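# Sort lettered boxes onto desks with matching letter plates

## Task

Every box carries a letter on its top face. Move each box onto the desk in this office whose plate, mounted on the desk's front edge, bears the same letter. A box whose letter matches no plate stays where it is. The robot must not tip over or finish leaning; either fails the task. A box counts as placed only if it rests there on its own at the end, not if the robot is still holding or propping it.

## Robot and tools

Robot: a Hello Robot Stretch 4 with one arm. It has an omni-wheel base, a lift that rides up a mast, an arm that telescopes straight forward, a wrist with yaw, pitch and roll, and a two-finger gripper. It stands about 1.6 m tall and the base rim lies within 0.23 m of the base origin. A loose object may now and then get a brief push from outside.

Frames: the base frame has its origin on the floor under the base centre, with x forward, y left and z up. hand_pose is reported in the base frame; it is a point between the open fingertips and may be somewhat off. The odometry frame is the base frame as it stood when the scene began.

execute_actions(actions, cameras): actions is a list holding one action, or an empty list to just read state and images. An action may contain:
- "base": exactly one relative move, measured from where the last reported state put the base. {"translate_m": d} drives straight, forward positive, -2 to 2 m. {"strafe_m": d} slides sideways, left positive, -2 to 2 m. {"rotate_rad": d} turns in place, counter-clockwise from above positive, -3.2 to 3.2 rad.
- "joints": absolute targets keyed by joint name. lift_m is 0 to 1.2 m. arm_m is 0 to 0.55 m of extension. wrist_yaw_rad is -1.134 to 4.276, where 0 points forward, positive turns left and 3.14 is folded back; above 3.4 the arm may get in the way. wrist_pitch_rad is -1.117 to 4.259, where 0 is level and 1.57 points straight down. wrist_roll_rad is -1.117 to 4.259, where 0 has the fingers level and positive turns clockwise as seen from behind. gripper_m is -0.038 to 0.141 m and gives the fingertip gap; negative values press the tips together. A joint target outside its range is clipped to the limit and the result reports this. Any other bad value or unknown key rejects the whole call.
- "pace": "slow", "default", "fast" or "max". The base tops out at 0.1, 0.3, 0.4 or 0.6 m/s and 1, 2, 3 or 4 rad/s. With the lift above 0.2 these are capped further, down to 0.3 m/s and 1 rad/s at 1.2.
- "contact_limits": {"arm_m": 0 to 0.75}, how hard the arm may push before it stops; default 0.5.
- {"end_of_arm": "enable_torque"} on its own turns wrist or gripper motors back on after they have shut off.
All motions in an action start together. A single action runs for at most 15 s. A joint or base you leave out may still be pushing toward its earlier target. cameras can be head_camera, head_left_camera, head_right_camera, wrist_camera or all; omitted means all, [] means none. A good opening move to unfold the wrist is lift_m 0.4 with wrist_yaw_rad 0.

wait(seconds 0 to 10) returns state and images and commands nothing. zoom_image(camera, region [x0,y0,x1,y1] in pixels, at most 504x504) gives a closer look at the latest image; use it to read box letters and desk plates. read_manual only returns licence texts. finished_scene(scene) ends a scene permanently and reports success; after it the next scene's task is given. If a call reports a stop, the execute_actions, wait and finished_scene calls that follow it in the same reply are skipped. The robot keeps holding its last command while the model is thinking.

Cameras: head_camera sits on top of the mast and looks ahead and down; turn the base to look elsewhere. head_left_camera and head_right_camera are fisheyes that look more steeply down and show the base and arm. wrist_camera looks along the fingers, with the tips near the bottom of its image.

Results: joint_positions; base_odometry, which counts wheel rotation so slipping shows up as travel; heading from -3.142 to 3.142; turned_by_wheels against turned_by_imu, where a gap over about 0.1 rad means a collision or slip; base_tilt in degrees, forward and right positive. lidar_m gives 12 sectors of 30 degrees, the 1st straight ahead and going counter-clockwise (4th left, 7th behind, 10th right); "-" means nothing seen or closer than 0.25 m. It sees tabletops but can miss glass and thin legs. wrist_depth_mm is a 7x7 grid of depths, 100 to 2000 mm. motor_effort gives percentages, positive toward higher joint values, with the peak in brackets; a load raises the pitch effort. Statuses: done, off_target, contact_stop_at_<key> (the part stopped on contact; lift, arm or wheels may go slack), limit_stop_at_tilt (leaning more than 6 degrees, which makes things slack), limit_stop_at_own_body (self-collision, usually with the gripper tilted up and rolled; back away from it), torque_fault (wrist motor overloaded and limp; send enable_torque). on_its_own reports things you did not command.

Gripping: command gripper_m smaller than the object's width. Squeezing harder draws the object toward the wrist. Neither the reading nor "done" proves you are holding something; look at the gripper effort or the images. If the fingertips catch on a surface, raise the lift.

Things to avoid: carrying more than 1 kg with arm_m above 0.2 while driving or turning, above all at fast paces; steady pushes, especially with the gripper high; dropping, slamming or shoving things hard; ramming the gripper into furniture with the base or arm, which causes torque faults. Set boxes down gently and fully on the matching desk, then open the gripper and pull back before finishing.

Each tool is called after "Call:" in YAML: its name, and indented under it one key for each argument.

## Session

Call:
execute_actions:
  actions: []

Scene clock: 0.00 s.
base_odometry: x=+0.000 y=+0.000 heading=+0.000 (m, m, rad; odometry frame)
turned_by_wheels: +0.000 (rad since the last result)
turned_by_imu: +0.000 (rad since the last result)
base_tilt: forward=+0.0 right=-0.7 (deg)
lidar_m: 1.25 1.33 1.21 0.84 0.76 0.80 1.72 1.55 1.41 0.98 0.88 0.90
base_status: not commanded
joint_positions: lift_m=+0.235 arm_m=+0.001 wrist_yaw_rad=+3.125 wrist_pitch_rad=+0.022 wrist_roll_rad=+0.012 gripper_m=+0.057
joint_status: not commanded
motor_effort: lift_m=+20 arm_m=-1 wrist_yaw_rad=+1 wrist_pitch_rad=-7 wrist_roll_rad=+0 gripper_m=-4 wheel_0=+0 wheel_1=+0 wheel_2=+0 (%)
hand_pose: x=-0.1153 y=+0.0922 z=+0.4065 quat_wxyz=(+0.008, -0.011, +0.006, +1.000) (m; base frame)
wrist_depth_mm: - 138 1808 - 1060 854 715 / - 126 196 - 1060 842 707 / 114 138 220 - 1025 842 699 / 141 1576 1921 - 1008 809 691 / 1464 1708 1921 - 976 798 683 / 1182 1118 1229 1281 891 788 676 / 866 931 - 1008 891 768 654
pictures: head_camera, head_left_camera, head_right_camera, wrist_camera
Images, in order (width x height): head_camera 420x560, head_left_camera 420x672, head_right_camera 420x672, wrist_camera 616x392.

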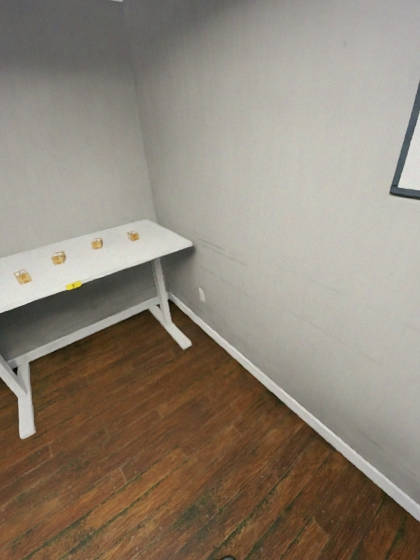

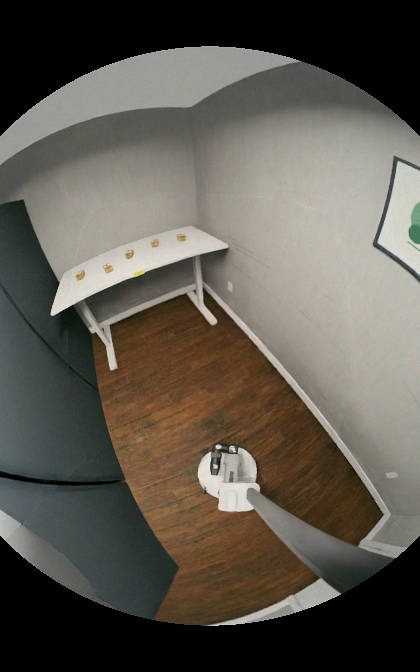

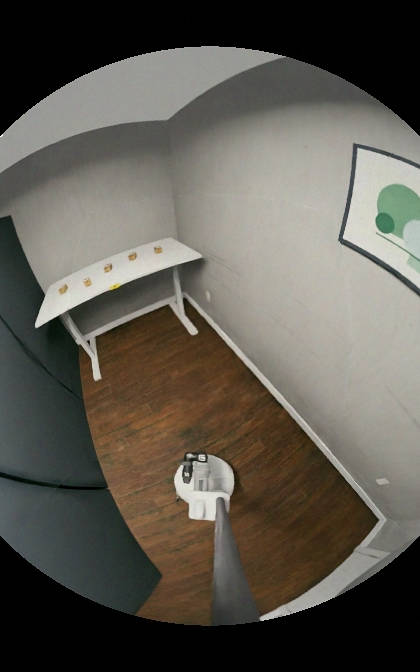

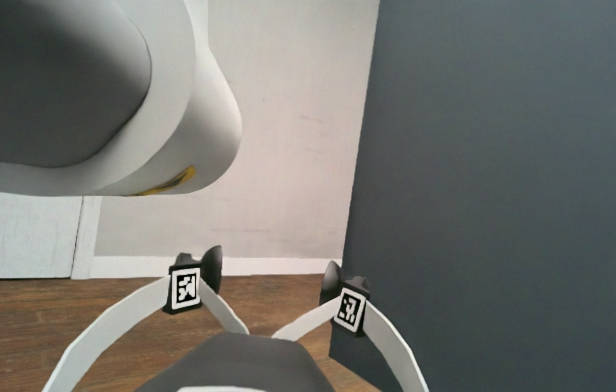

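Call:
execute_actions:
  actions:
    - {"base":{"rotate_rad":0.66},"pace":"fast","joints":{"lift_m":0.75,"wrist_yaw_rad":0,"gripper_m":0.12}}
  cameras: []

Call:
execute_actions:
  actions:
    - {"base":{"translate_m":0.7},"pace":"fast","joints":{"wrist_pitch_rad":0.4}}

Call:
zoom_image:
  camera: "head_camera"
  region: [0,230,420,450]

Scene clock: 7.67 s.
base_odometry: x=+0.000 y=+0.000 heading=+0.660 (m, m, rad; odometry frame)
turned_by_wheels: +0.660 (rad since the last result)
turned_by_imu: +0.650 (rad since the last result)
base_tilt: forward=+0.1 right=-0.6 (deg)
lidar_m: 1.32 1.06 0.81 0.78 0.83 1.66 1.60 1.23 0.92 0.89 0.96 1.38
base_status: done
joint_positions: lift_m=+0.750 arm_m=+0.001 wrist_yaw_rad=+0.000 wrist_pitch_rad=+0.022 wrist_roll_rad=+0.012 gripper_m=+0.120
joint_status: all done
motor_effort: lift_m=+24(26) arm_m=-1(1) wrist_yaw_rad=-1(6) wrist_pitch_rad=-7(7) wrist_roll_rad=-3(2) gripper_m=-1(5) wheel_0=+0(8) wheel_1=+2(10) wheel_2=+2(10) (%)
hand_pose: x=+0.4601 y=-0.0873 z=+0.9215 quat_wxyz=(+1.000, +0.006, +0.011, +0.000) (m; base frame)
wrist_depth_mm: 1138 1661 1863 1863 1808 1808 1430 / 1182 1708 1863 1983 1921 1921 1366 / 1205 1808 1921 1921 1921 1921 1336 / 1205 1537 1921 1921 1921 1921 1281 / 1281 1537 1921 1921 1863 1537 1229 / 1336 1499 1921 1921 213 1537 1229 / 1308 1808 - 1863 1863 1576 1205
pictures: none
No camera images: the call's "cameras" was empty. Leave "cameras" out to get every camera's image.

Scene clock: 10.80 s.
base_odometry: x=+0.553 y=+0.429 heading=+0.660 (m, m, rad; odometry frame)
turned_by_wheels: +0.000 (rad since the last result)
turned_by_imu: +0.003 (rad since the last result)
base_tilt: forward=+0.1 right=-0.8 (deg)
lidar_m: 0.64 0.69 0.76 0.73 0.80 1.17 2.31 1.26 0.97 0.95 0.87 0.66
base_status: done
joint_positions: lift_m=+0.750 arm_m=+0.001 wrist_yaw_rad=+0.000 wrist_pitch_rad=+0.402 wrist_roll_rad=+0.012 gripper_m=+0.120
joint_status: all done
motor_effort: lift_m=+24(24) arm_m=-1(1) wrist_yaw_rad=+1(1) wrist_pitch_rad=-6(5) wrist_roll_rad=-2(2) gripper_m=+1(1) wheel_0=+1(8) wheel_1=+1(6) wheel_2=+1(14) (%)
hand_pose: x=+0.4372 y=-0.0874 z=+0.8151 quat_wxyz=(+0.980, +0.006, +0.200, -0.001) (m; base frame)
wrist_depth_mm: 707 676 530 1078 1078 1060 1042 / 809 1205 1160 1160 387 399 723 / 991 1255 1205 1229 1205 1182 1138 / 931 1336 1336 1255 1281 1255 1205 / 1098 1366 1397 1366 1336 1308 1255 / 1118 1182 1308 1430 213 1397 891 / 1060 1138 - 1182 1229 1336 991
pictures: head_camera, head_left_camera, head_right_camera, wrist_camera
Images, in order (width x height): head_camera 420x560, head_left_camera 420x672, head_right_camera 420x672, wrist_camera 616x392.

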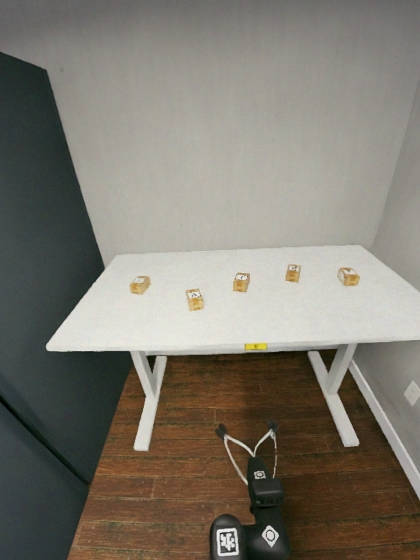

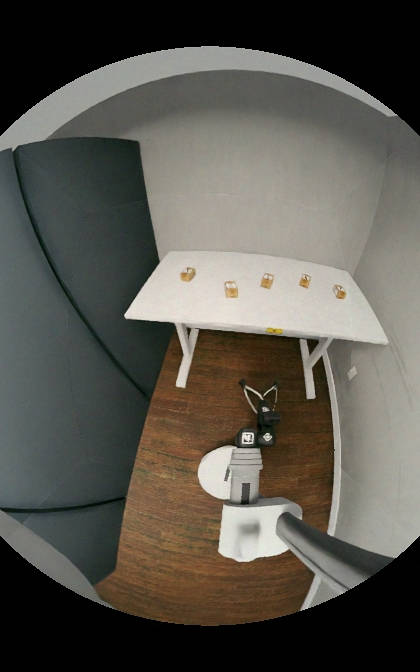

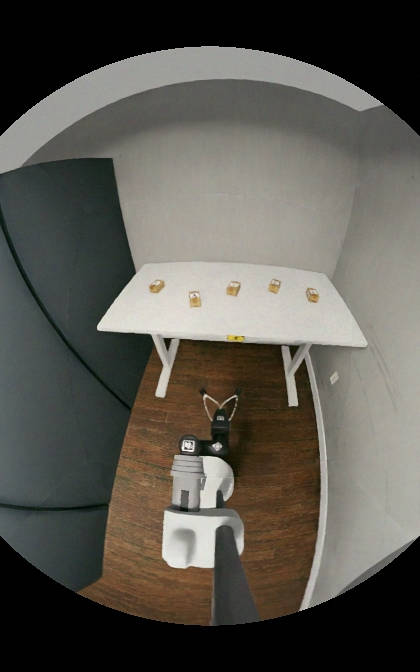

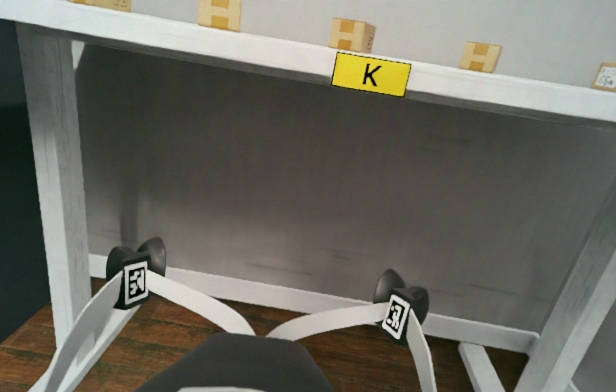

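Region (0, 230, 420, 450) of head_camera's 420x560 image, scaled by 1.200, with more detail than that image has; it fills the top 264 rows of this view, and the rest is white.

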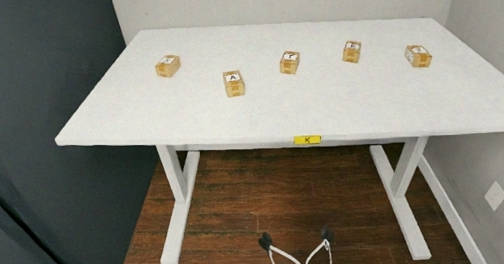

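Call:
zoom_image:
  camera: "head_camera"
  region: [120,255,260,325]

Call:
zoom_image:
  camera: "head_camera"
  region: [230,245,370,315]

Region (120, 255, 260, 325) of head_camera's 420x560 image, scaled by 3.600, with more detail than that image has.

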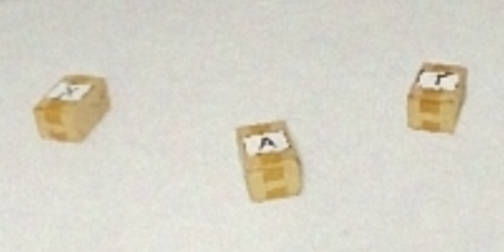

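Region (230, 245, 370, 315) of head_camera's 420x560 image, scaled by 3.600, with more detail than that image has.

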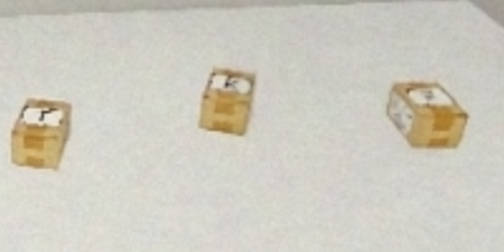

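Call:
execute_actions:
  actions:
    - {"pace":"fast","joints":{"lift_m":1.0,"wrist_pitch_rad":0.5}}
  cameras: ["wrist_camera"]

Call:
execute_actions:
  actions:
    - {"base":{"translate_m":0.25},"pace":"fast"}
  cameras: ["wrist_camera","head_camera"]

Call:
zoom_image:
  camera: "head_camera"
  region: [90,290,270,380]

Call:
zoom_image:
  camera: "head_camera"
  region: [240,280,420,370]

Scene clock: 17.43 s.
base_odometry: x=+0.553 y=+0.429 heading=+0.660 (m, m, rad; odometry frame)
turned_by_wheels: +0.000 (rad since the last result)
turned_by_imu: +0.001 (rad since the last result)
base_tilt: forward=+0.1 right=-0.6 (deg)
lidar_m: 0.64 0.67 0.75 0.73 0.79 1.17 2.30 1.26 0.97 0.95 0.85 0.67
base_status: not commanded
joint_positions: lift_m=+1.000 arm_m=+0.001 wrist_yaw_rad=+0.000 wrist_pitch_rad=+0.502 wrist_roll_rad=+0.012 gripper_m=+0.120
joint_status: all done
motor_effort: lift_m=+24(26) arm_m=-1(1) wrist_yaw_rad=+1(2) wrist_pitch_rad=-6(6) wrist_roll_rad=-1(1) gripper_m=-1(1) wheel_0=+1(1) wheel_1=+1(1) wheel_2=+1(1) (%)
hand_pose: x=+0.4246 y=-0.0874 z=+1.0391 quat_wxyz=(+0.969, +0.006, +0.248, -0.001) (m; base frame)
wrist_depth_mm: 1078 1138 1118 1098 1060 1078 1042 / 759 798 1025 1118 1098 1118 1118 / 559 609 621 723 820 878 1078 / 917 496 504 530 580 627 691 / 1138 1042 1464 1464 488 484 504 / 1229 1078 1499 1576 213 1499 991 / 1229 1281 - 1397 1397 1464 1138
pictures: wrist_camera
Images, in order (width x height): wrist_camera 616x392.

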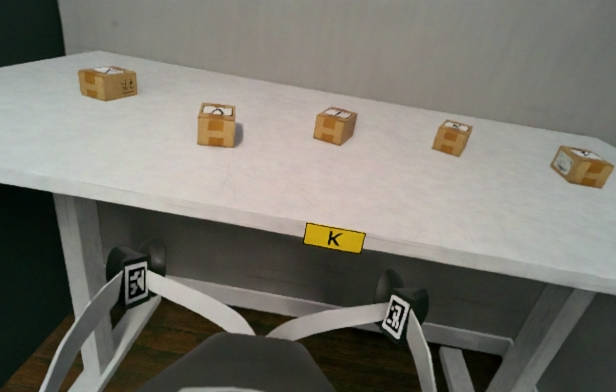

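Scene clock: 19.53 s.
base_odometry: x=+0.750 y=+0.583 heading=+0.661 (m, m, rad; odometry frame)
turned_by_wheels: +0.000 (rad since the last result)
turned_by_imu: +0.001 (rad since the last result)
base_tilt: forward=+0.0 right=-0.6 (deg)
lidar_m: 0.40 0.44 0.62 0.72 0.77 1.14 2.55 1.31 1.02 0.97 0.53 0.41
base_status: done
joint_positions: lift_m=+1.000 arm_m=+0.001 wrist_yaw_rad=+0.000 wrist_pitch_rad=+0.502 wrist_roll_rad=+0.012 gripper_m=+0.120
joint_status: not commanded
motor_effort: lift_m=+24(24) arm_m=-1(1) wrist_yaw_rad=+1(1) wrist_pitch_rad=-6(6) wrist_roll_rad=-3(2) gripper_m=+0(1) wheel_0=+0(7) wheel_1=+0(4) wheel_2=+2(16) (%)
hand_pose: x=+0.4246 y=-0.0874 z=+1.0391 quat_wxyz=(+0.969, +0.006, +0.248, -0.001) (m; base frame)
wrist_depth_mm: 931 917 878 866 842 820 809 / 788 904 931 917 917 878 878 / 539 603 668 741 831 904 917 / 436 413 469 508 564 574 691 / 351 351 389 413 439 469 500 / 298 287 309 340 213 377 397 / 257 271 - 283 293 317 329
pictures: head_camera, wrist_camera
Images, in order (width x height): head_camera 420x560, wrist_camera 616x392.

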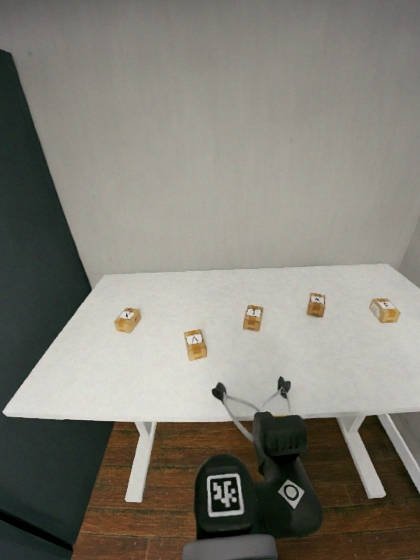

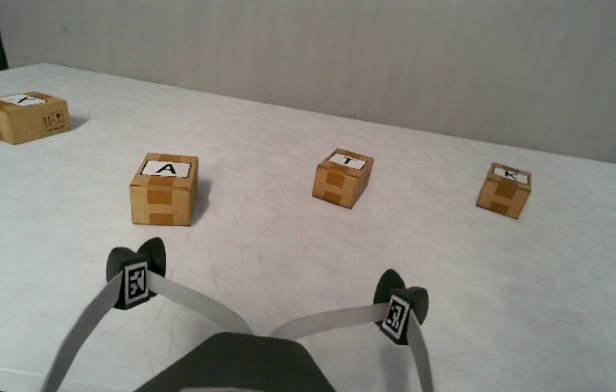

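Region (90, 290, 270, 380) of head_camera's 420x560 image, scaled by 2.800, with more detail than that image has.

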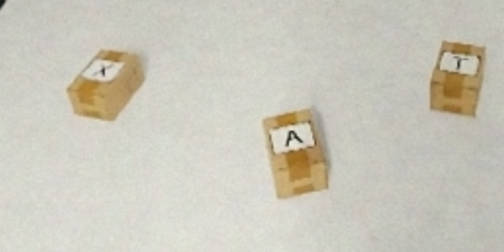

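Region (240, 280, 420, 370) of head_camera's 420x560 image, scaled by 2.800, with more detail than that image has.

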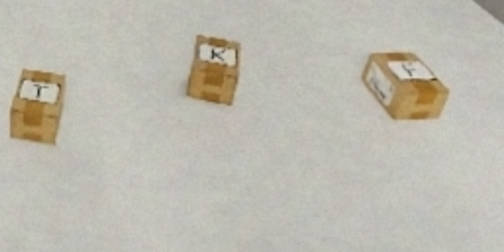

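Call:
execute_actions:
  actions:
    - {"base":{"translate_m":-1.95},"pace":"max"}
  cameras: []

Call:
execute_actions:
  actions:
    - {"base":{"rotate_rad":1.55},"pace":"fast","joints":{"lift_m":0.5}}
  cameras: ["head_left_camera","head_camera"]

Scene clock: 33.17 s.
base_odometry: x=-0.790 y=-0.613 heading=+0.660 (m, m, rad; odometry frame)
turned_by_wheels: +0.000 (rad since the last result)
turned_by_imu: -0.007 (rad since the last result)
base_tilt: forward=+0.1 right=-0.5 (deg)
lidar_m: 2.34 1.14 0.91 2.01 0.86 0.58 0.60 0.63 0.86 0.85 0.90 1.26
base_status: done
joint_positions: lift_m=+1.000 arm_m=+0.001 wrist_yaw_rad=+0.000 wrist_pitch_rad=+0.502 wrist_roll_rad=+0.012 gripper_m=+0.120
joint_status: not commanded
motor_effort: lift_m=+24(24) arm_m=-1(1) wrist_yaw_rad=-1(0) wrist_pitch_rad=-6(5) wrist_roll_rad=-3(2) gripper_m=+0(0) wheel_0=-3(5) wheel_1=-2(9) wheel_2=-1(9) (%)
hand_pose: x=+0.4246 y=-0.0874 z=+1.0391 quat_wxyz=(+0.969, +0.006, +0.248, -0.001) (m; base frame)
wrist_depth_mm: 1229 1756 - - - - 1308 / 1281 1863 - - - 1921 1281 / 1336 1921 - - - 1921 1205 / 1397 - - - - 1756 1182 / 1430 1708 1921 - - 1661 1138 / 1430 1397 1464 1708 213 1576 1098 / 1229 1366 - 1366 1464 1430 1060
pictures: none
No camera images: the call's "cameras" was empty. Leave "cameras" out to get every camera's image.

Scene clock: 35.50 s.
base_odometry: x=-0.790 y=-0.613 heading=+2.210 (m, m, rad; odometry frame)
turned_by_wheels: +1.550 (rad since the last result)
turned_by_imu: +1.524 (rad since the last result)
base_tilt: forward=+0.1 right=-0.7 (deg)
lidar_m: 2.11 0.86 0.58 0.59 0.64 0.87 0.84 0.88 1.22 2.33 1.18 0.91
base_status: done
joint_positions: lift_m=+0.500 arm_m=+0.001 wrist_yaw_rad=+0.000 wrist_pitch_rad=+0.502 wrist_roll_rad=+0.012 gripper_m=+0.120
joint_status: all done
motor_effort: lift_m=+16(22) arm_m=-1(1) wrist_yaw_rad=+0(1) wrist_pitch_rad=-7(6) wrist_roll_rad=-3(1) gripper_m=+0(0) wheel_0=-2(8) wheel_1=+0(10) wheel_2=+1(9) (%)
hand_pose: x=+0.4246 y=-0.0874 z=+0.5398 quat_wxyz=(+0.969, +0.006, +0.248, -0.001) (m; base frame)
wrist_depth_mm: 991 1430 - - - 603 544 / 1025 1464 - - - 609 591 / 1060 1499 1921 - 1078 640 627 / 1078 1308 1397 1464 976 676 668 / 976 1008 1098 1182 891 741 723 / 854 809 866 976 213 809 798 / 723 768 - 798 831 854 866
pictures: head_camera, head_left_camera
Images, in order (width x height): head_camera 420x560, head_left_camera 420x672.

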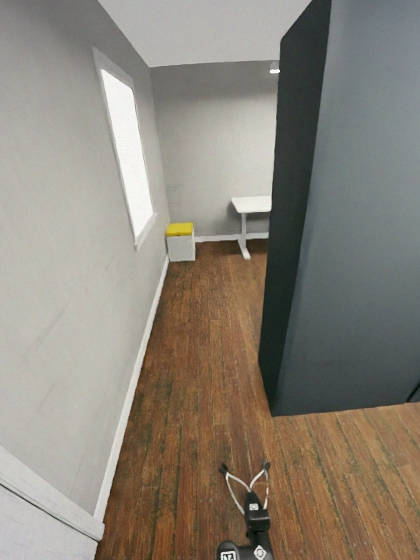

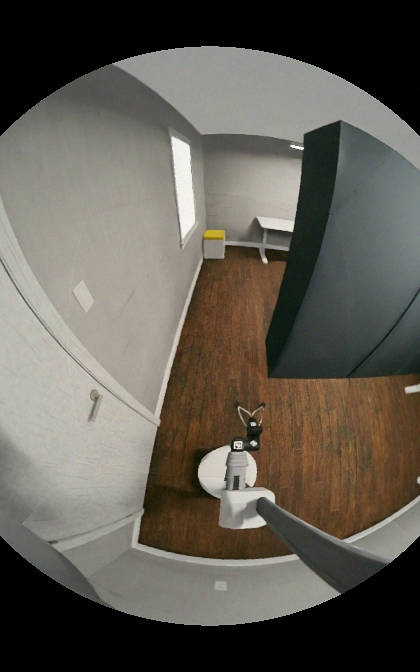

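Call:
execute_actions:
  actions:
    - {"base":{"translate_m":1.65},"pace":"max"}
  cameras: ["head_camera"]

Call:
execute_actions:
  actions:
    - {"base":{"rotate_rad":-1.0},"pace":"fast","joints":{"wrist_pitch_rad":0}}

Scene clock: 43.03 s.
base_odometry: x=-1.775 y=+0.711 heading=+2.210 (m, m, rad; odometry frame)
turned_by_wheels: +0.000 (rad since the last result)
turned_by_imu: +0.007 (rad since the last result)
base_tilt: forward=+0.1 right=-0.6 (deg)
lidar_m: 1.53 0.72 0.57 0.55 0.58 0.85 2.50 0.52 0.50 1.51 1.98 1.50
base_status: done
joint_positions: lift_m=+0.500 arm_m=+0.001 wrist_yaw_rad=+0.000 wrist_pitch_rad=+0.502 wrist_roll_rad=+0.012 gripper_m=+0.120
joint_status: not commanded
motor_effort: lift_m=+16(16) arm_m=-1(1) wrist_yaw_rad=-1(0) wrist_pitch_rad=-6(6) wrist_roll_rad=-4(1) gripper_m=-1(0) wheel_0=+1(10) wheel_1=+1(4) wheel_2=+0(13) (%)
hand_pose: x=+0.4246 y=-0.0874 z=+0.5397 quat_wxyz=(+0.969, +0.006, +0.248, -0.001) (m; base frame)
wrist_depth_mm: 891 1281 1863 1808 1756 1756 1756 / 917 1255 1281 1983 1983 1921 1863 / 946 1336 1366 - - - - / 976 1255 1397 1499 1618 1756 1921 / 946 991 1098 1182 1255 1336 1430 / 854 831 891 976 213 1078 1138 / 723 759 - 788 820 891 931
pictures: head_camera
Images, in order (width x height): head_camera 420x560.

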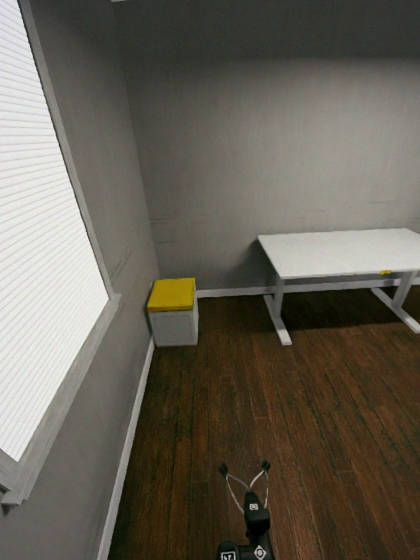

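Scene clock: 44.47 s.
base_odometry: x=-1.775 y=+0.711 heading=+1.210 (m, m, rad; odometry frame)
turned_by_wheels: -1.000 (rad since the last result)
turned_by_imu: -0.983 (rad since the last result)
base_tilt: forward=+0.0 right=-0.7 (deg)
lidar_m: 1.91 1.53 1.54 0.70 0.57 0.55 0.59 0.88 2.48 0.50 0.49 1.96
base_status: done
joint_positions: lift_m=+0.500 arm_m=+0.001 wrist_yaw_rad=+0.000 wrist_pitch_rad=+0.002 wrist_roll_rad=+0.012 gripper_m=+0.120
joint_status: all done
motor_effort: lift_m=+16(16) arm_m=-1(1) wrist_yaw_rad=-1(0) wrist_pitch_rad=-8(14) wrist_roll_rad=-2(2) gripper_m=-1(0) wheel_0=+1(7) wheel_1=-1(11) wheel_2=-1(8) (%)
hand_pose: x=+0.4601 y=-0.0875 z=+0.6778 quat_wxyz=(+1.000, +0.006, +0.001, +0.000) (m; base frame)
wrist_depth_mm: 1921 - - - - - - / 1921 - - - - - - / 1983 - - - - - - / 1921 - - - - - - / 1983 - - - - - - / 1921 1808 - - 213 - - / 1397 1576 - 1708 1756 - -
pictures: head_camera, head_left_camera, head_right_camera, wrist_camera
Images, in order (width x height): head_camera 420x560, head_left_camera 420x672, head_right_camera 420x672, wrist_camera 616x392.

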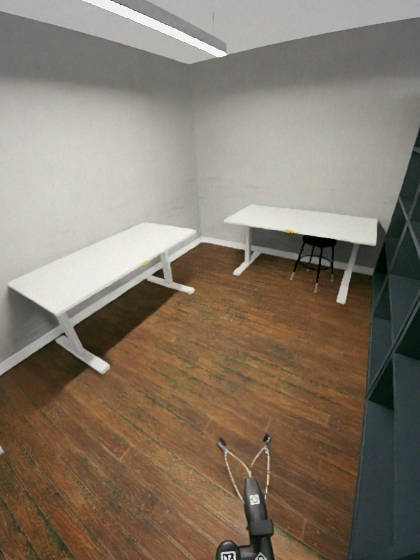

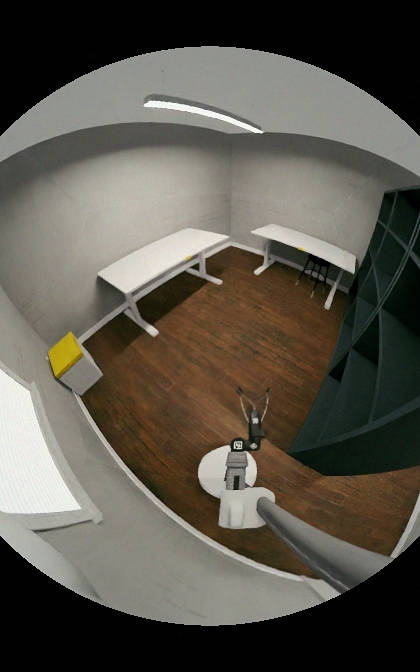

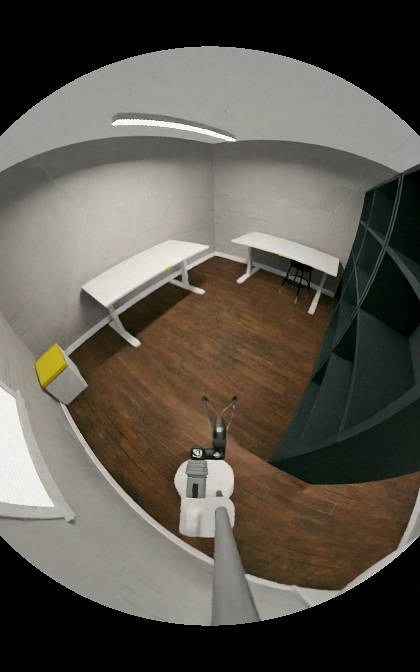

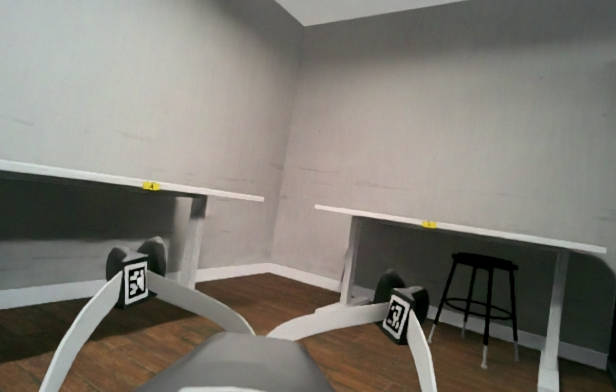

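Call:
zoom_image:
  camera: "wrist_camera"
  region: [400,205,460,245]

Call:
zoom_image:
  camera: "head_camera"
  region: [270,220,310,245]

Call:
zoom_image:
  camera: "wrist_camera"
  region: [120,165,180,205]

Region (400, 205, 460, 245) of wrist_camera's 616x392 image, scaled by 8.400.

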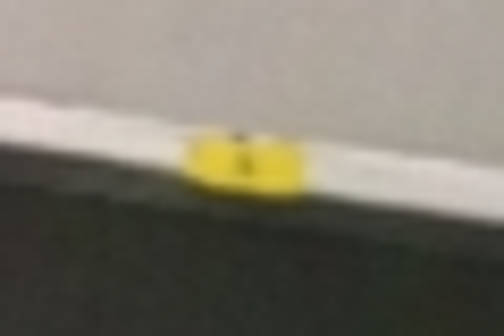

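Region (270, 220, 310, 245) of head_camera's 420x560 image, scaled by 12.600, with more detail than that image has; it fills the top 315 rows of this view, and the rest is white.

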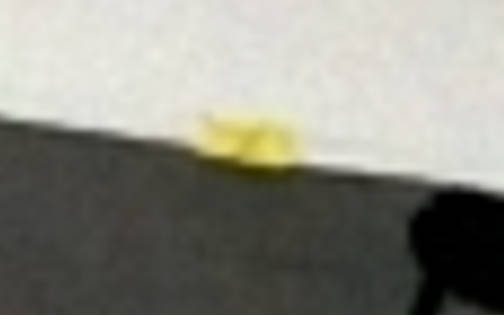

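Region (120, 165, 180, 205) of wrist_camera's 616x392 image, scaled by 8.400.

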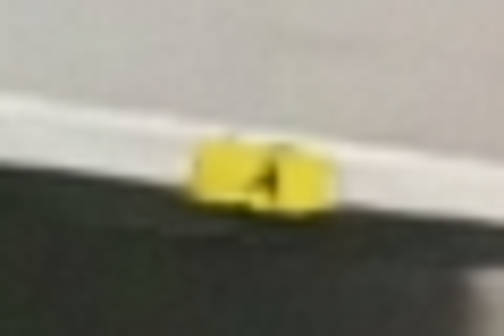

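Call:
execute_actions:
  actions:
    - {"base":{"rotate_rad":1.0},"pace":"max","joints":{"lift_m":0.25}}
  cameras: []

Call:
execute_actions:
  actions:
    - {"base":{"translate_m":-1.51},"pace":"max"}
  cameras: []

Call:
execute_actions:
  actions:
    - {"base":{"rotate_rad":-1.55},"pace":"max"}
  cameras: []

Call:
execute_actions:
  actions:
    - {"base":{"translate_m":1.95},"pace":"max","joints":{"lift_m":0.95,"wrist_pitch_rad":0.5,"gripper_m":0.14}}
  cameras: ["head_camera","wrist_camera"]

Scene clock: 54.37 s.
base_odometry: x=-1.775 y=+0.711 heading=+2.210 (m, m, rad; odometry frame)
turned_by_wheels: +1.000 (rad since the last result)
turned_by_imu: +0.984 (rad since the last result)
base_tilt: forward=-0.1 right=-0.5 (deg)
lidar_m: 1.54 0.73 0.57 0.55 0.60 0.85 2.49 0.52 0.48 1.48 1.97 1.52
base_status: done
joint_positions: lift_m=+0.250 arm_m=+0.001 wrist_yaw_rad=+0.000 wrist_pitch_rad=+0.002 wrist_roll_rad=+0.012 gripper_m=+0.120
joint_status: all done
motor_effort: lift_m=+17(17) arm_m=-1(1) wrist_yaw_rad=+0(1) wrist_pitch_rad=-7(7) wrist_roll_rad=-3(2) gripper_m=+0(1) wheel_0=+0(9) wheel_1=+2(8) wheel_2=+1(13) (%)
hand_pose: x=+0.4602 y=-0.0874 z=+0.4278 quat_wxyz=(+1.000, +0.006, +0.001, +0.000) (m; base frame)
wrist_depth_mm: 866 1281 - - - - - / 917 1336 - - - - - / 931 1397 - - - - - / 976 1281 - - - - 1537 / 1008 1255 1308 - - - - / 991 1138 1281 1756 213 - - / 891 1008 - 1118 1182 1336 1499
pictures: none
No camera images: the call's "cameras" was empty. Leave "cameras" out to get every camera's image.

Scene clock: 58.50 s.
base_odometry: x=-0.874 y=-0.501 heading=+2.210 (m, m, rad; odometry frame)
turned_by_wheels: +0.000 (rad since the last result)
turned_by_imu: -0.006 (rad since the last result)
base_tilt: forward=-0.1 right=-0.6 (deg)
lidar_m: 2.09 0.85 0.61 0.56 0.62 0.89 1.00 1.02 1.45 2.34 0.98 0.79
base_status: done
joint_positions: lift_m=+0.250 arm_m=+0.001 wrist_yaw_rad=+0.000 wrist_pitch_rad=+0.002 wrist_roll_rad=+0.012 gripper_m=+0.120
joint_status: not commanded
motor_effort: lift_m=+17(17) arm_m=-1(1) wrist_yaw_rad=+1(1) wrist_pitch_rad=-7(8) wrist_roll_rad=-3(1) gripper_m=+1(1) wheel_0=+0(8) wheel_1=+0(5) wheel_2=+0(9) (%)
hand_pose: x=+0.4602 y=-0.0874 z=+0.4278 quat_wxyz=(+1.000, +0.006, +0.001, +0.000) (m; base frame)
wrist_depth_mm: 991 1430 - - - 603 504 / 1008 1464 - - - 569 508 / 1008 1499 - - - 549 508 / 1078 1661 - - - 521 504 / 1118 1366 - - 917 504 508 / 1098 1182 1397 1808 213 508 504 / 904 1008 - 1098 798 504 504
pictures: none
No camera images: the call's "cameras" was empty. Leave "cameras" out to get every camera's image.

Scene clock: 60.07 s.
base_odometry: x=-0.874 y=-0.501 heading=+0.660 (m, m, rad; odometry frame)
turned_by_wheels: -1.550 (rad since the last result)
turned_by_imu: -1.523 (rad since the last result)
base_tilt: forward=+0.1 right=-0.5 (deg)
lidar_m: 2.30 0.95 0.79 1.90 0.84 0.62 0.54 0.61 0.93 0.98 1.05 1.48
base_status: done
joint_positions: lift_m=+0.250 arm_m=+0.001 wrist_yaw_rad=+0.000 wrist_pitch_rad=+0.002 wrist_roll_rad=+0.012 gripper_m=+0.120
joint_status: not commanded
motor_effort: lift_m=+17(17) arm_m=-1(1) wrist_yaw_rad=+1(1) wrist_pitch_rad=-7(7) wrist_roll_rad=-1(2) gripper_m=+0(0) wheel_0=+1(9) wheel_1=-1(13) wheel_2=-1(5) (%)
hand_pose: x=+0.4602 y=-0.0875 z=+0.4278 quat_wxyz=(+1.000, +0.006, +0.001, +0.000) (m; base frame)
wrist_depth_mm: 1060 1537 - - - - 1537 / 1098 1576 - - - - 1499 / 1118 1661 - - - - 1430 / 1182 1708 - - - - 1397 / 1182 1537 - - - 1983 1336 / 1182 1182 1397 1756 213 1863 1281 / 917 1025 - 1098 1138 1366 1255
pictures: none
No camera images: the call's "cameras" was empty. Leave "cameras" out to get every camera's image.

Scene clock: 64.97 s.
base_odometry: x=+0.666 y=+0.695 heading=+0.660 (m, m, rad; odometry frame)
turned_by_wheels: +0.000 (rad since the last result)
turned_by_imu: +0.009 (rad since the last result)
base_tilt: forward=+0.2 right=-0.7 (deg)
lidar_m: 0.41 0.43 0.59 0.58 0.64 0.93 2.56 1.49 1.15 1.12 0.54 0.43
base_status: done
joint_positions: lift_m=+0.950 arm_m=+0.001 wrist_yaw_rad=+0.000 wrist_pitch_rad=+0.502 wrist_roll_rad=+0.012 gripper_m=+0.140
joint_status: all done
motor_effort: lift_m=+23(27) arm_m=-1(1) wrist_yaw_rad=+1(0) wrist_pitch_rad=-5(5) wrist_roll_rad=-3(2) gripper_m=+0(0) wheel_0=+0(9) wheel_1=+0(8) wheel_2=+0(15) (%)
hand_pose: x=+0.4246 y=-0.0874 z=+0.9892 quat_wxyz=(+0.969, +0.006, +0.248, -0.001) (m; base frame)
wrist_depth_mm: 866 931 891 866 854 842 831 / 615 676 831 917 904 891 878 / 445 488 530 574 647 741 866 / 345 366 392 387 459 488 539 / 281 278 312 330 351 373 399 / 240 233 245 270 204 297 317 / 960 842 - 233 235 252 263
pictures: head_camera, wrist_camera
Images, in order (width x height): head_camera 420x560, wrist_camera 616x392.

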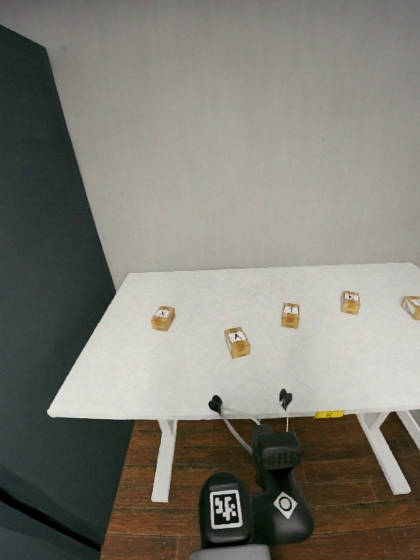

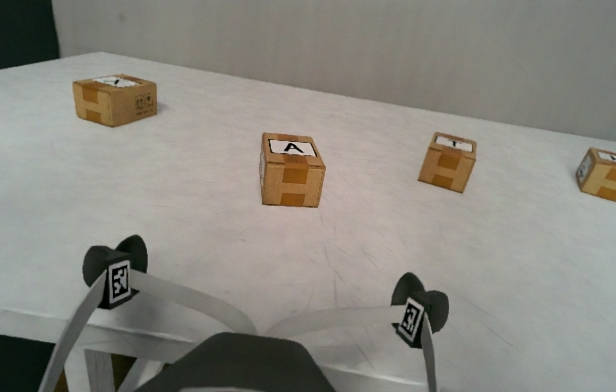

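Call:
execute_actions:
  actions:
    - {"joints":{"lift_m":0.92,"arm_m":0.17}}
  cameras: ["head_camera","wrist_camera"]

Scene clock: 70.43 s.
base_odometry: x=+0.666 y=+0.695 heading=+0.660 (m, m, rad; odometry frame)
turned_by_wheels: +0.000 (rad since the last result)
turned_by_imu: +0.000 (rad since the last result)
base_tilt: forward=+0.0 right=-0.7 (deg)
lidar_m: 0.41 0.45 0.60 0.58 0.62 0.91 2.55 1.47 1.15 1.11 0.54 0.43
base_status: not commanded
joint_positions: lift_m=+0.921 arm_m=+0.169 wrist_yaw_rad=-0.003 wrist_pitch_rad=+0.496 wrist_roll_rad=+0.012 gripper_m=+0.140
joint_status: all done
motor_effort: lift_m=+11(20) arm_m=+8(12) wrist_yaw_rad=+9(10) wrist_pitch_rad=+10(9) wrist_roll_rad=-2(2) gripper_m=-3(1) wheel_0=+0(0) wheel_1=+0(0) wheel_2=-2(2) (%)
hand_pose: x=+0.5929 y=-0.0882 z=+0.9615 quat_wxyz=(+0.969, +0.006, +0.246, -0.003) (m; base frame)
wrist_depth_mm: 750 750 732 707 707 691 676 / 394 640 723 750 750 741 723 / 359 418 469 521 585 661 741 / 301 320 319 277 404 362 459 / 242 251 248 219 307 325 336 / 203 202 214 226 221 259 277 / 177 187 - 196 204 219 228
pictures: head_camera, wrist_camera
Images, in order (width x height): head_camera 420x560, wrist_camera 616x392.

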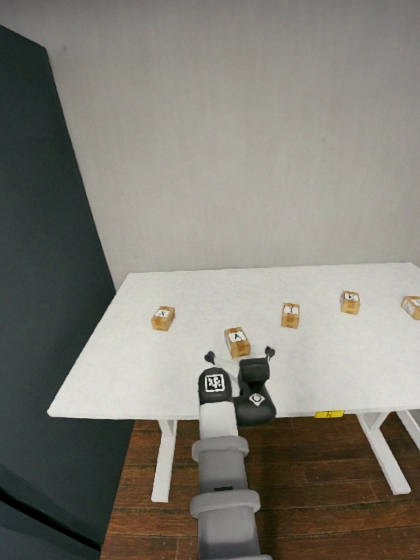

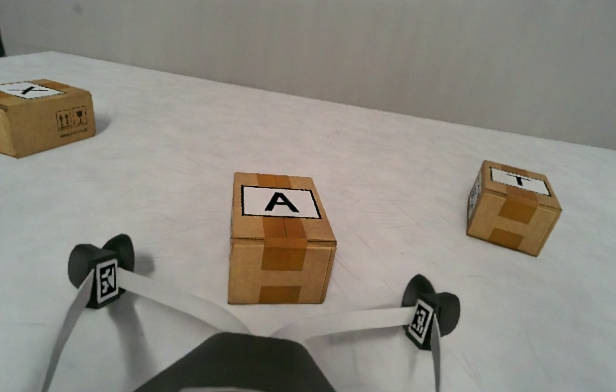

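Call:
execute_actions:
  actions:
    - {"joints":{"lift_m":0.942,"arm_m":0.215,"wrist_roll_rad":0.05,"wrist_yaw_rad":0}}
  cameras: ["wrist_camera"]

Call:
execute_actions:
  actions:
    - {"joints":{"gripper_m":0.01}}
  cameras: ["wrist_camera"]

Scene clock: 73.97 s.
base_odometry: x=+0.666 y=+0.695 heading=+0.660 (m, m, rad; odometry frame)
turned_by_wheels: +0.000 (rad since the last result)
turned_by_imu: +0.001 (rad since the last result)
base_tilt: forward=+0.0 right=-0.6 (deg)
lidar_m: 0.40 0.42 0.59 0.57 0.62 0.92 2.55 1.45 1.13 1.10 0.56 0.40
base_status: not commanded
joint_positions: lift_m=+0.942 arm_m=+0.214 wrist_yaw_rad=+0.000 wrist_pitch_rad=+0.502 wrist_roll_rad=+0.050 gripper_m=+0.140
joint_status: all done
motor_effort: lift_m=+25(24) arm_m=+6(11) wrist_yaw_rad=+0(17) wrist_pitch_rad=-6(11) wrist_roll_rad=-2(6) gripper_m=+0(1) wheel_0=+0(0) wheel_1=+0(0) wheel_2=-2(2) (%)
hand_pose: x=+0.6378 y=-0.0874 z=+0.9811 quat_wxyz=(+0.968, +0.024, +0.248, -0.006) (m; base frame)
wrist_depth_mm: 715 699 676 668 661 647 640 / 647 707 715 707 707 699 676 / 359 477 521 554 609 661 707 / 334 357 377 402 424 430 488 / 277 270 241 239 327 312 293 / 230 224 184 188 205 277 293 / 198 207 - 191 220 232 240
pictures: wrist_camera
Images, in order (width x height): wrist_camera 616x392.

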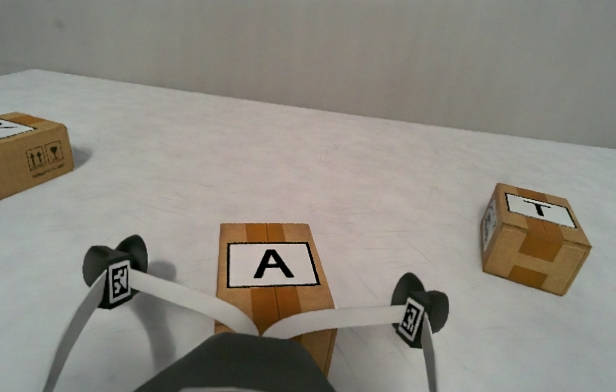

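Scene clock: 76.23 s.
base_odometry: x=+0.666 y=+0.695 heading=+0.660 (m, m, rad; odometry frame)
turned_by_wheels: +0.000 (rad since the last result)
turned_by_imu: +0.000 (rad since the last result)
base_tilt: forward=+0.0 right=-0.5 (deg)
lidar_m: 0.39 0.45 0.59 0.57 0.62 0.93 2.56 1.47 1.12 1.12 0.54 0.41
base_status: not commanded
joint_positions: lift_m=+0.942 arm_m=+0.214 wrist_yaw_rad=+0.000 wrist_pitch_rad=+0.503 wrist_roll_rad=+0.050 gripper_m=+0.010
joint_status: all done
motor_effort: lift_m=+25(25) arm_m=+6(6) wrist_yaw_rad=+3(2) wrist_pitch_rad=-7(7) wrist_roll_rad=-1(2) gripper_m=-18(21) wheel_0=+0(0) wheel_1=+0(0) wheel_2=-2(2) (%)
hand_pose: x=+0.6377 y=-0.0874 z=+0.9809 quat_wxyz=(+0.968, +0.024, +0.249, -0.006) (m; base frame)
wrist_depth_mm: 707 691 683 668 668 647 640 / 640 715 715 723 707 691 676 / 357 473 512 554 597 661 707 / 336 355 375 399 427 421 469 / 274 285 216 224 327 314 291 / 229 181 177 178 250 276 289 / 196 207 - 165 213 231 240
pictures: wrist_camera
Images, in order (width x height): wrist_camera 616x392.

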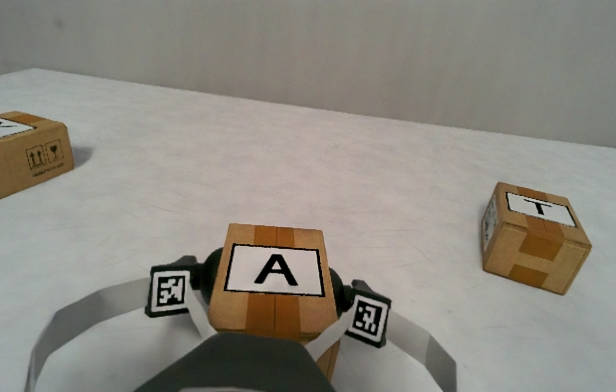

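Call:
execute_actions:
  actions:
    - {"joints":{"lift_m":0.97},"pace":"fast"}
  cameras: []

Call:
execute_actions:
  actions:
    - {"base":{"translate_m":-1.95},"pace":"max","joints":{"arm_m":0}}
  cameras: ["wrist_camera"]

Call:
execute_actions:
  actions:
    - {"base":{"rotate_rad":1.55},"pace":"fast","joints":{"lift_m":0.3}}
  cameras: []

Call:
execute_actions:
  actions:
    - {"base":{"translate_m":2},"pace":"max"}
  cameras: []

Call:
execute_actions:
  actions:
    - {"base":{"rotate_rad":-0.75},"pace":"fast"}
  cameras: ["head_camera"]

Call:
execute_actions:
  actions:
    - {"base":{"translate_m":0.65},"pace":"max","joints":{"lift_m":0.85}}
  cameras: ["head_camera","wrist_camera"]

Scene clock: 82.60 s.
base_odometry: x=+0.666 y=+0.695 heading=+0.660 (m, m, rad; odometry frame)
turned_by_wheels: +0.000 (rad since the last result)
turned_by_imu: +0.001 (rad since the last result)
base_tilt: forward=+0.0 right=-0.6 (deg)
lidar_m: 0.40 0.45 0.59 0.57 0.63 0.89 2.55 1.47 1.15 1.11 0.52 0.42
base_status: not commanded
joint_positions: lift_m=+0.970 arm_m=+0.214 wrist_yaw_rad=+0.000 wrist_pitch_rad=+0.503 wrist_roll_rad=+0.050 gripper_m=+0.010
joint_status: all done
motor_effort: lift_m=+25(27) arm_m=+6(6) wrist_yaw_rad=+0(0) wrist_pitch_rad=-9(9) wrist_roll_rad=+0(1) gripper_m=-23(20) wheel_0=+0(0) wheel_1=+0(0) wheel_2=-2(2) (%)
hand_pose: x=+0.6377 y=-0.0874 z=+1.0088 quat_wxyz=(+0.968, +0.024, +0.249, -0.006) (m; base frame)
wrist_depth_mm: 699 691 676 676 668 647 640 / 741 732 723 723 699 691 676 / 508 549 585 627 699 723 723 / 359 413 430 455 488 521 559 / 315 329 216 224 375 342 364 / 263 181 177 178 289 310 312 / 224 238 - 165 246 265 278
pictures: none
No camera images: the call's "cameras" was empty. Leave "cameras" out to get every camera's image.

Scene clock: 89.37 s.
base_odometry: x=-0.875 y=-0.500 heading=+0.660 (m, m, rad; odometry frame)
turned_by_wheels: +0.000 (rad since the last result)
turned_by_imu: -0.007 (rad since the last result)
base_tilt: forward=+0.0 right=-0.6 (deg)
lidar_m: 2.30 0.96 0.79 1.88 0.86 0.61 0.57 0.64 0.96 0.97 1.06 1.47
base_status: done
joint_positions: lift_m=+0.970 arm_m=+0.002 wrist_yaw_rad=+0.000 wrist_pitch_rad=+0.503 wrist_roll_rad=+0.050 gripper_m=+0.010
joint_status: all done
motor_effort: lift_m=+25(25) arm_m=-5(7) wrist_yaw_rad=+0(1) wrist_pitch_rad=-9(9) wrist_roll_rad=-1(1) gripper_m=-20(21) wheel_0=-1(9) wheel_1=+0(5) wheel_2=+0(16) (%)
hand_pose: x=+0.4253 y=-0.0875 z=+1.0088 quat_wxyz=(+0.968, +0.024, +0.249, -0.006) (m; base frame)
wrist_depth_mm: 1078 1499 - - - - 1499 / 1118 1618 - - - - 1464 / 1118 1661 - - - - 1430 / 1182 1756 - - - - 1336 / 1205 1708 216 224 - 1983 1336 / 1138 181 176 178 1576 1661 1308 / 1182 1281 - 164 1308 1464 1255
pictures: wrist_camera
Images, in order (width x height): wrist_camera 616x392.

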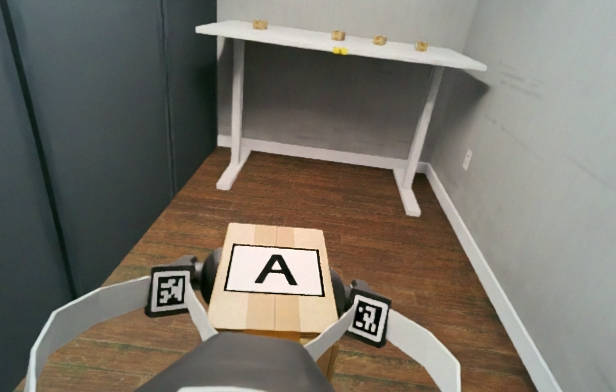

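Scene clock: 92.13 s.
base_odometry: x=-0.875 y=-0.500 heading=+2.210 (m, m, rad; odometry frame)
turned_by_wheels: +1.550 (rad since the last result)
turned_by_imu: +1.523 (rad since the last result)
base_tilt: forward=+0.1 right=-0.6 (deg)
lidar_m: 2.09 0.85 0.61 0.55 0.62 0.87 1.00 1.05 1.42 2.33 0.99 0.80
base_status: done
joint_positions: lift_m=+0.300 arm_m=+0.002 wrist_yaw_rad=+0.000 wrist_pitch_rad=+0.503 wrist_roll_rad=+0.050 gripper_m=+0.010
joint_status: all done
motor_effort: lift_m=+16(23) arm_m=-5(5) wrist_yaw_rad=+2(0) wrist_pitch_rad=-9(9) wrist_roll_rad=-1(0) gripper_m=-20(22) wheel_0=-2(5) wheel_1=-1(9) wheel_2=-1(5) (%)
hand_pose: x=+0.4253 y=-0.0874 z=+0.3395 quat_wxyz=(+0.968, +0.024, +0.249, -0.006) (m; base frame)
wrist_depth_mm: 991 1464 - - - 580 430 / 1042 1537 - - - 559 459 / 1025 1281 1366 1464 1397 535 492 / 904 960 1008 1078 976 544 530 / 732 759 215 224 820 580 574 / 621 182 177 177 640 627 615 / 521 549 - 165 574 615 647
pictures: none
No camera images: the call's "cameras" was empty. Leave "cameras" out to get every camera's image.

Scene clock: 97.20 s.
base_odometry: x=-2.067 y=+1.105 heading=+2.210 (m, m, rad; odometry frame)
turned_by_wheels: +0.000 (rad since the last result)
turned_by_imu: +0.009 (rad since the last result)
base_tilt: forward=+0.1 right=-0.6 (deg)
lidar_m: 1.03 0.70 0.51 0.48 0.53 0.82 2.51 0.89 1.20 2.36 1.28 1.06
base_status: done
joint_positions: lift_m=+0.300 arm_m=+0.002 wrist_yaw_rad=+0.000 wrist_pitch_rad=+0.503 wrist_roll_rad=+0.050 gripper_m=+0.010
joint_status: not commanded
motor_effort: lift_m=+17(17) arm_m=-5(5) wrist_yaw_rad=+0(3) wrist_pitch_rad=-9(9) wrist_roll_rad=-2(1) gripper_m=-22(21) wheel_0=+1(9) wheel_1=+1(9) wheel_2=+1(15) (%)
hand_pose: x=+0.4253 y=-0.0874 z=+0.3395 quat_wxyz=(+0.968, +0.024, +0.249, -0.006) (m; base frame)
wrist_depth_mm: 741 741 866 1430 1366 1397 1366 / 798 788 904 1499 1499 1430 1464 / 854 854 991 1499 1464 1537 1537 / 866 904 946 1078 1118 1160 1308 / 750 768 216 225 878 891 960 / 615 182 177 178 668 741 768 / 525 549 - 164 569 615 647
pictures: none
No camera images: the call's "cameras" was empty. Leave "cameras" out to get every camera's image.

Scene clock: 98.47 s.
base_odometry: x=-2.067 y=+1.105 heading=+1.460 (m, m, rad; odometry frame)
turned_by_wheels: -0.750 (rad since the last result)
turned_by_imu: -0.737 (rad since the last result)
base_tilt: forward=+0.1 right=-0.6 (deg)
lidar_m: 1.05 1.14 0.97 0.57 0.50 0.50 0.66 1.29 0.88 0.98 1.90 1.72
base_status: done
joint_positions: lift_m=+0.300 arm_m=+0.002 wrist_yaw_rad=+0.000 wrist_pitch_rad=+0.503 wrist_roll_rad=+0.050 gripper_m=+0.010
joint_status: not commanded
motor_effort: lift_m=+17(17) arm_m=-5(5) wrist_yaw_rad=+3(1) wrist_pitch_rad=-9(9) wrist_roll_rad=-1(1) gripper_m=-22(21) wheel_0=+2(7) wheel_1=+0(11) wheel_2=-2(10) (%)
hand_pose: x=+0.4252 y=-0.0875 z=+0.3395 quat_wxyz=(+0.968, +0.024, +0.249, -0.006) (m; base frame)
wrist_depth_mm: 1308 1430 1756 1983 - - - / 1366 1464 1808 - - - - / 1182 1205 1366 1537 1618 1756 1983 / 904 946 991 1078 1138 1205 1281 / 732 768 216 224 866 917 976 / 615 182 177 178 668 741 778 / 525 549 - 165 569 615 640
pictures: head_camera
Images, in order (width x height): head_camera 420x560.

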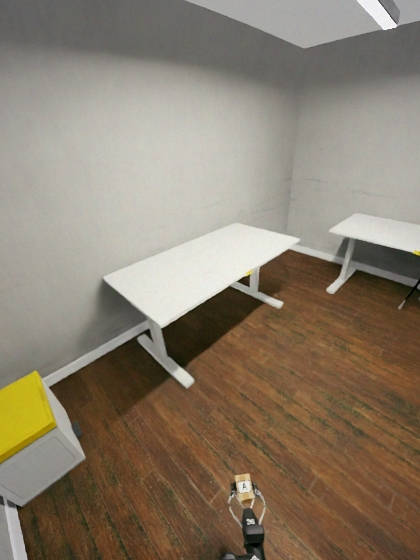

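Scene clock: 101.17 s.
base_odometry: x=-1.996 y=+1.751 heading=+1.460 (m, m, rad; odometry frame)
turned_by_wheels: +0.000 (rad since the last result)
turned_by_imu: +0.003 (rad since the last result)
base_tilt: forward=+0.0 right=-0.8 (deg)
lidar_m: 0.50 0.45 1.01 0.78 0.92 0.95 1.18 1.29 1.29 1.59 1.97 0.81
base_status: done
joint_positions: lift_m=+0.850 arm_m=+0.002 wrist_yaw_rad=+0.000 wrist_pitch_rad=+0.503 wrist_roll_rad=+0.050 gripper_m=+0.010
joint_status: all done
motor_effort: lift_m=+24(28) arm_m=-5(5) wrist_yaw_rad=+0(3) wrist_pitch_rad=-8(10) wrist_roll_rad=-2(1) gripper_m=-20(20) wheel_0=+1(10) wheel_1=+1(9) wheel_2=+1(11) (%)
hand_pose: x=+0.4253 y=-0.0874 z=+0.8889 quat_wxyz=(+0.968, +0.024, +0.249, -0.006) (m; base frame)
wrist_depth_mm: 891 1025 1160 1366 1576 - - / 960 1078 1205 1397 1756 - - / 778 831 904 976 1060 1160 - / 597 621 668 691 768 - - / 480 500 216 225 1808 1921 - / 399 182 177 178 1397 1576 1618 / 382 1160 - 165 1182 1308 1397
pictures: head_camera, wrist_camera
Images, in order (width x height): head_camera 420x560, wrist_camera 616x392.

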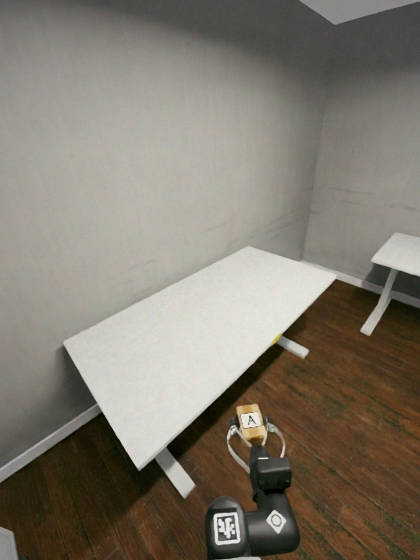

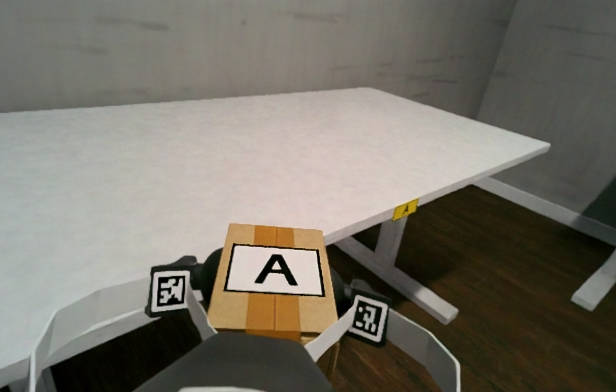

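Call:
execute_actions:
  actions:
    - {"base":{"rotate_rad":0.3},"pace":"fast","joints":{"lift_m":0.76,"arm_m":0.33}}
  cameras: ["head_camera"]

Call:
execute_actions:
  actions:
    - {"joints":{"lift_m":0.72}}
  cameras: []

Scene clock: 106.13 s.
base_odometry: x=-1.996 y=+1.751 heading=+1.760 (m, m, rad; odometry frame)
turned_by_wheels: +0.300 (rad since the last result)
turned_by_imu: +0.296 (rad since the last result)
base_tilt: forward=+0.0 right=-0.5 (deg)
lidar_m: 0.46 0.46 0.79 0.89 0.92 0.98 1.59 1.27 1.40 2.00 1.26 0.58
base_status: done
joint_positions: lift_m=+0.760 arm_m=+0.329 wrist_yaw_rad=+0.000 wrist_pitch_rad=+0.503 wrist_roll_rad=+0.050 gripper_m=+0.010
joint_status: all done
motor_effort: lift_m=+16(22) arm_m=+6(7) wrist_yaw_rad=+0(3) wrist_pitch_rad=-9(9) wrist_roll_rad=-1(1) gripper_m=-21(20) wheel_0=+0(5) wheel_1=+1(7) wheel_2=+2(9) (%)
hand_pose: x=+0.7527 y=-0.0874 z=+0.7995 quat_wxyz=(+0.968, +0.024, +0.249, -0.006) (m; base frame)
wrist_depth_mm: 615 661 715 778 854 946 1060 / 654 699 768 842 946 1042 1182 / 554 591 640 699 750 820 931 / 427 445 473 504 535 564 609 / 345 359 215 224 413 433 452 / 290 181 177 178 317 349 364 / 246 259 - 165 268 291 304
pictures: head_camera
Images, in order (width x height): head_camera 420x560.

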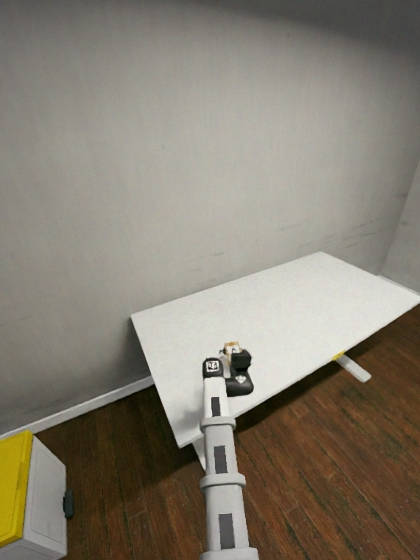

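Scene clock: 107.13 s.
base_odometry: x=-1.996 y=+1.751 heading=+1.760 (m, m, rad; odometry frame)
turned_by_wheels: +0.000 (rad since the last result)
turned_by_imu: +0.000 (rad since the last result)
base_tilt: forward=+0.0 right=-0.6 (deg)
lidar_m: 0.46 0.44 0.79 0.89 0.93 0.99 1.60 1.29 1.39 1.99 1.26 0.60
base_status: not commanded
joint_positions: lift_m=+0.720 arm_m=+0.329 wrist_yaw_rad=+0.000 wrist_pitch_rad=+0.503 wrist_roll_rad=+0.050 gripper_m=+0.010
joint_status: all done
motor_effort: lift_m=+16(16) arm_m=+5(5) wrist_yaw_rad=+3(1) wrist_pitch_rad=-9(8) wrist_roll_rad=-1(1) gripper_m=-20(19) wheel_0=+0(0) wheel_1=+1(1) wheel_2=+2(2) (%)
hand_pose: x=+0.7527 y=-0.0874 z=+0.7595 quat_wxyz=(+0.968, +0.024, +0.249, -0.006) (m; base frame)
wrist_depth_mm: 621 668 715 788 842 946 1042 / 640 691 759 831 917 1008 1160 / 462 496 525 574 634 691 750 / 353 370 394 415 442 469 504 / 287 297 216 224 340 357 375 / 238 182 177 178 264 290 300 / 204 216 - 164 223 241 251
pictures: none
No camera images: the call's "cameras" was empty. Leave "cameras" out to get every camera's image.


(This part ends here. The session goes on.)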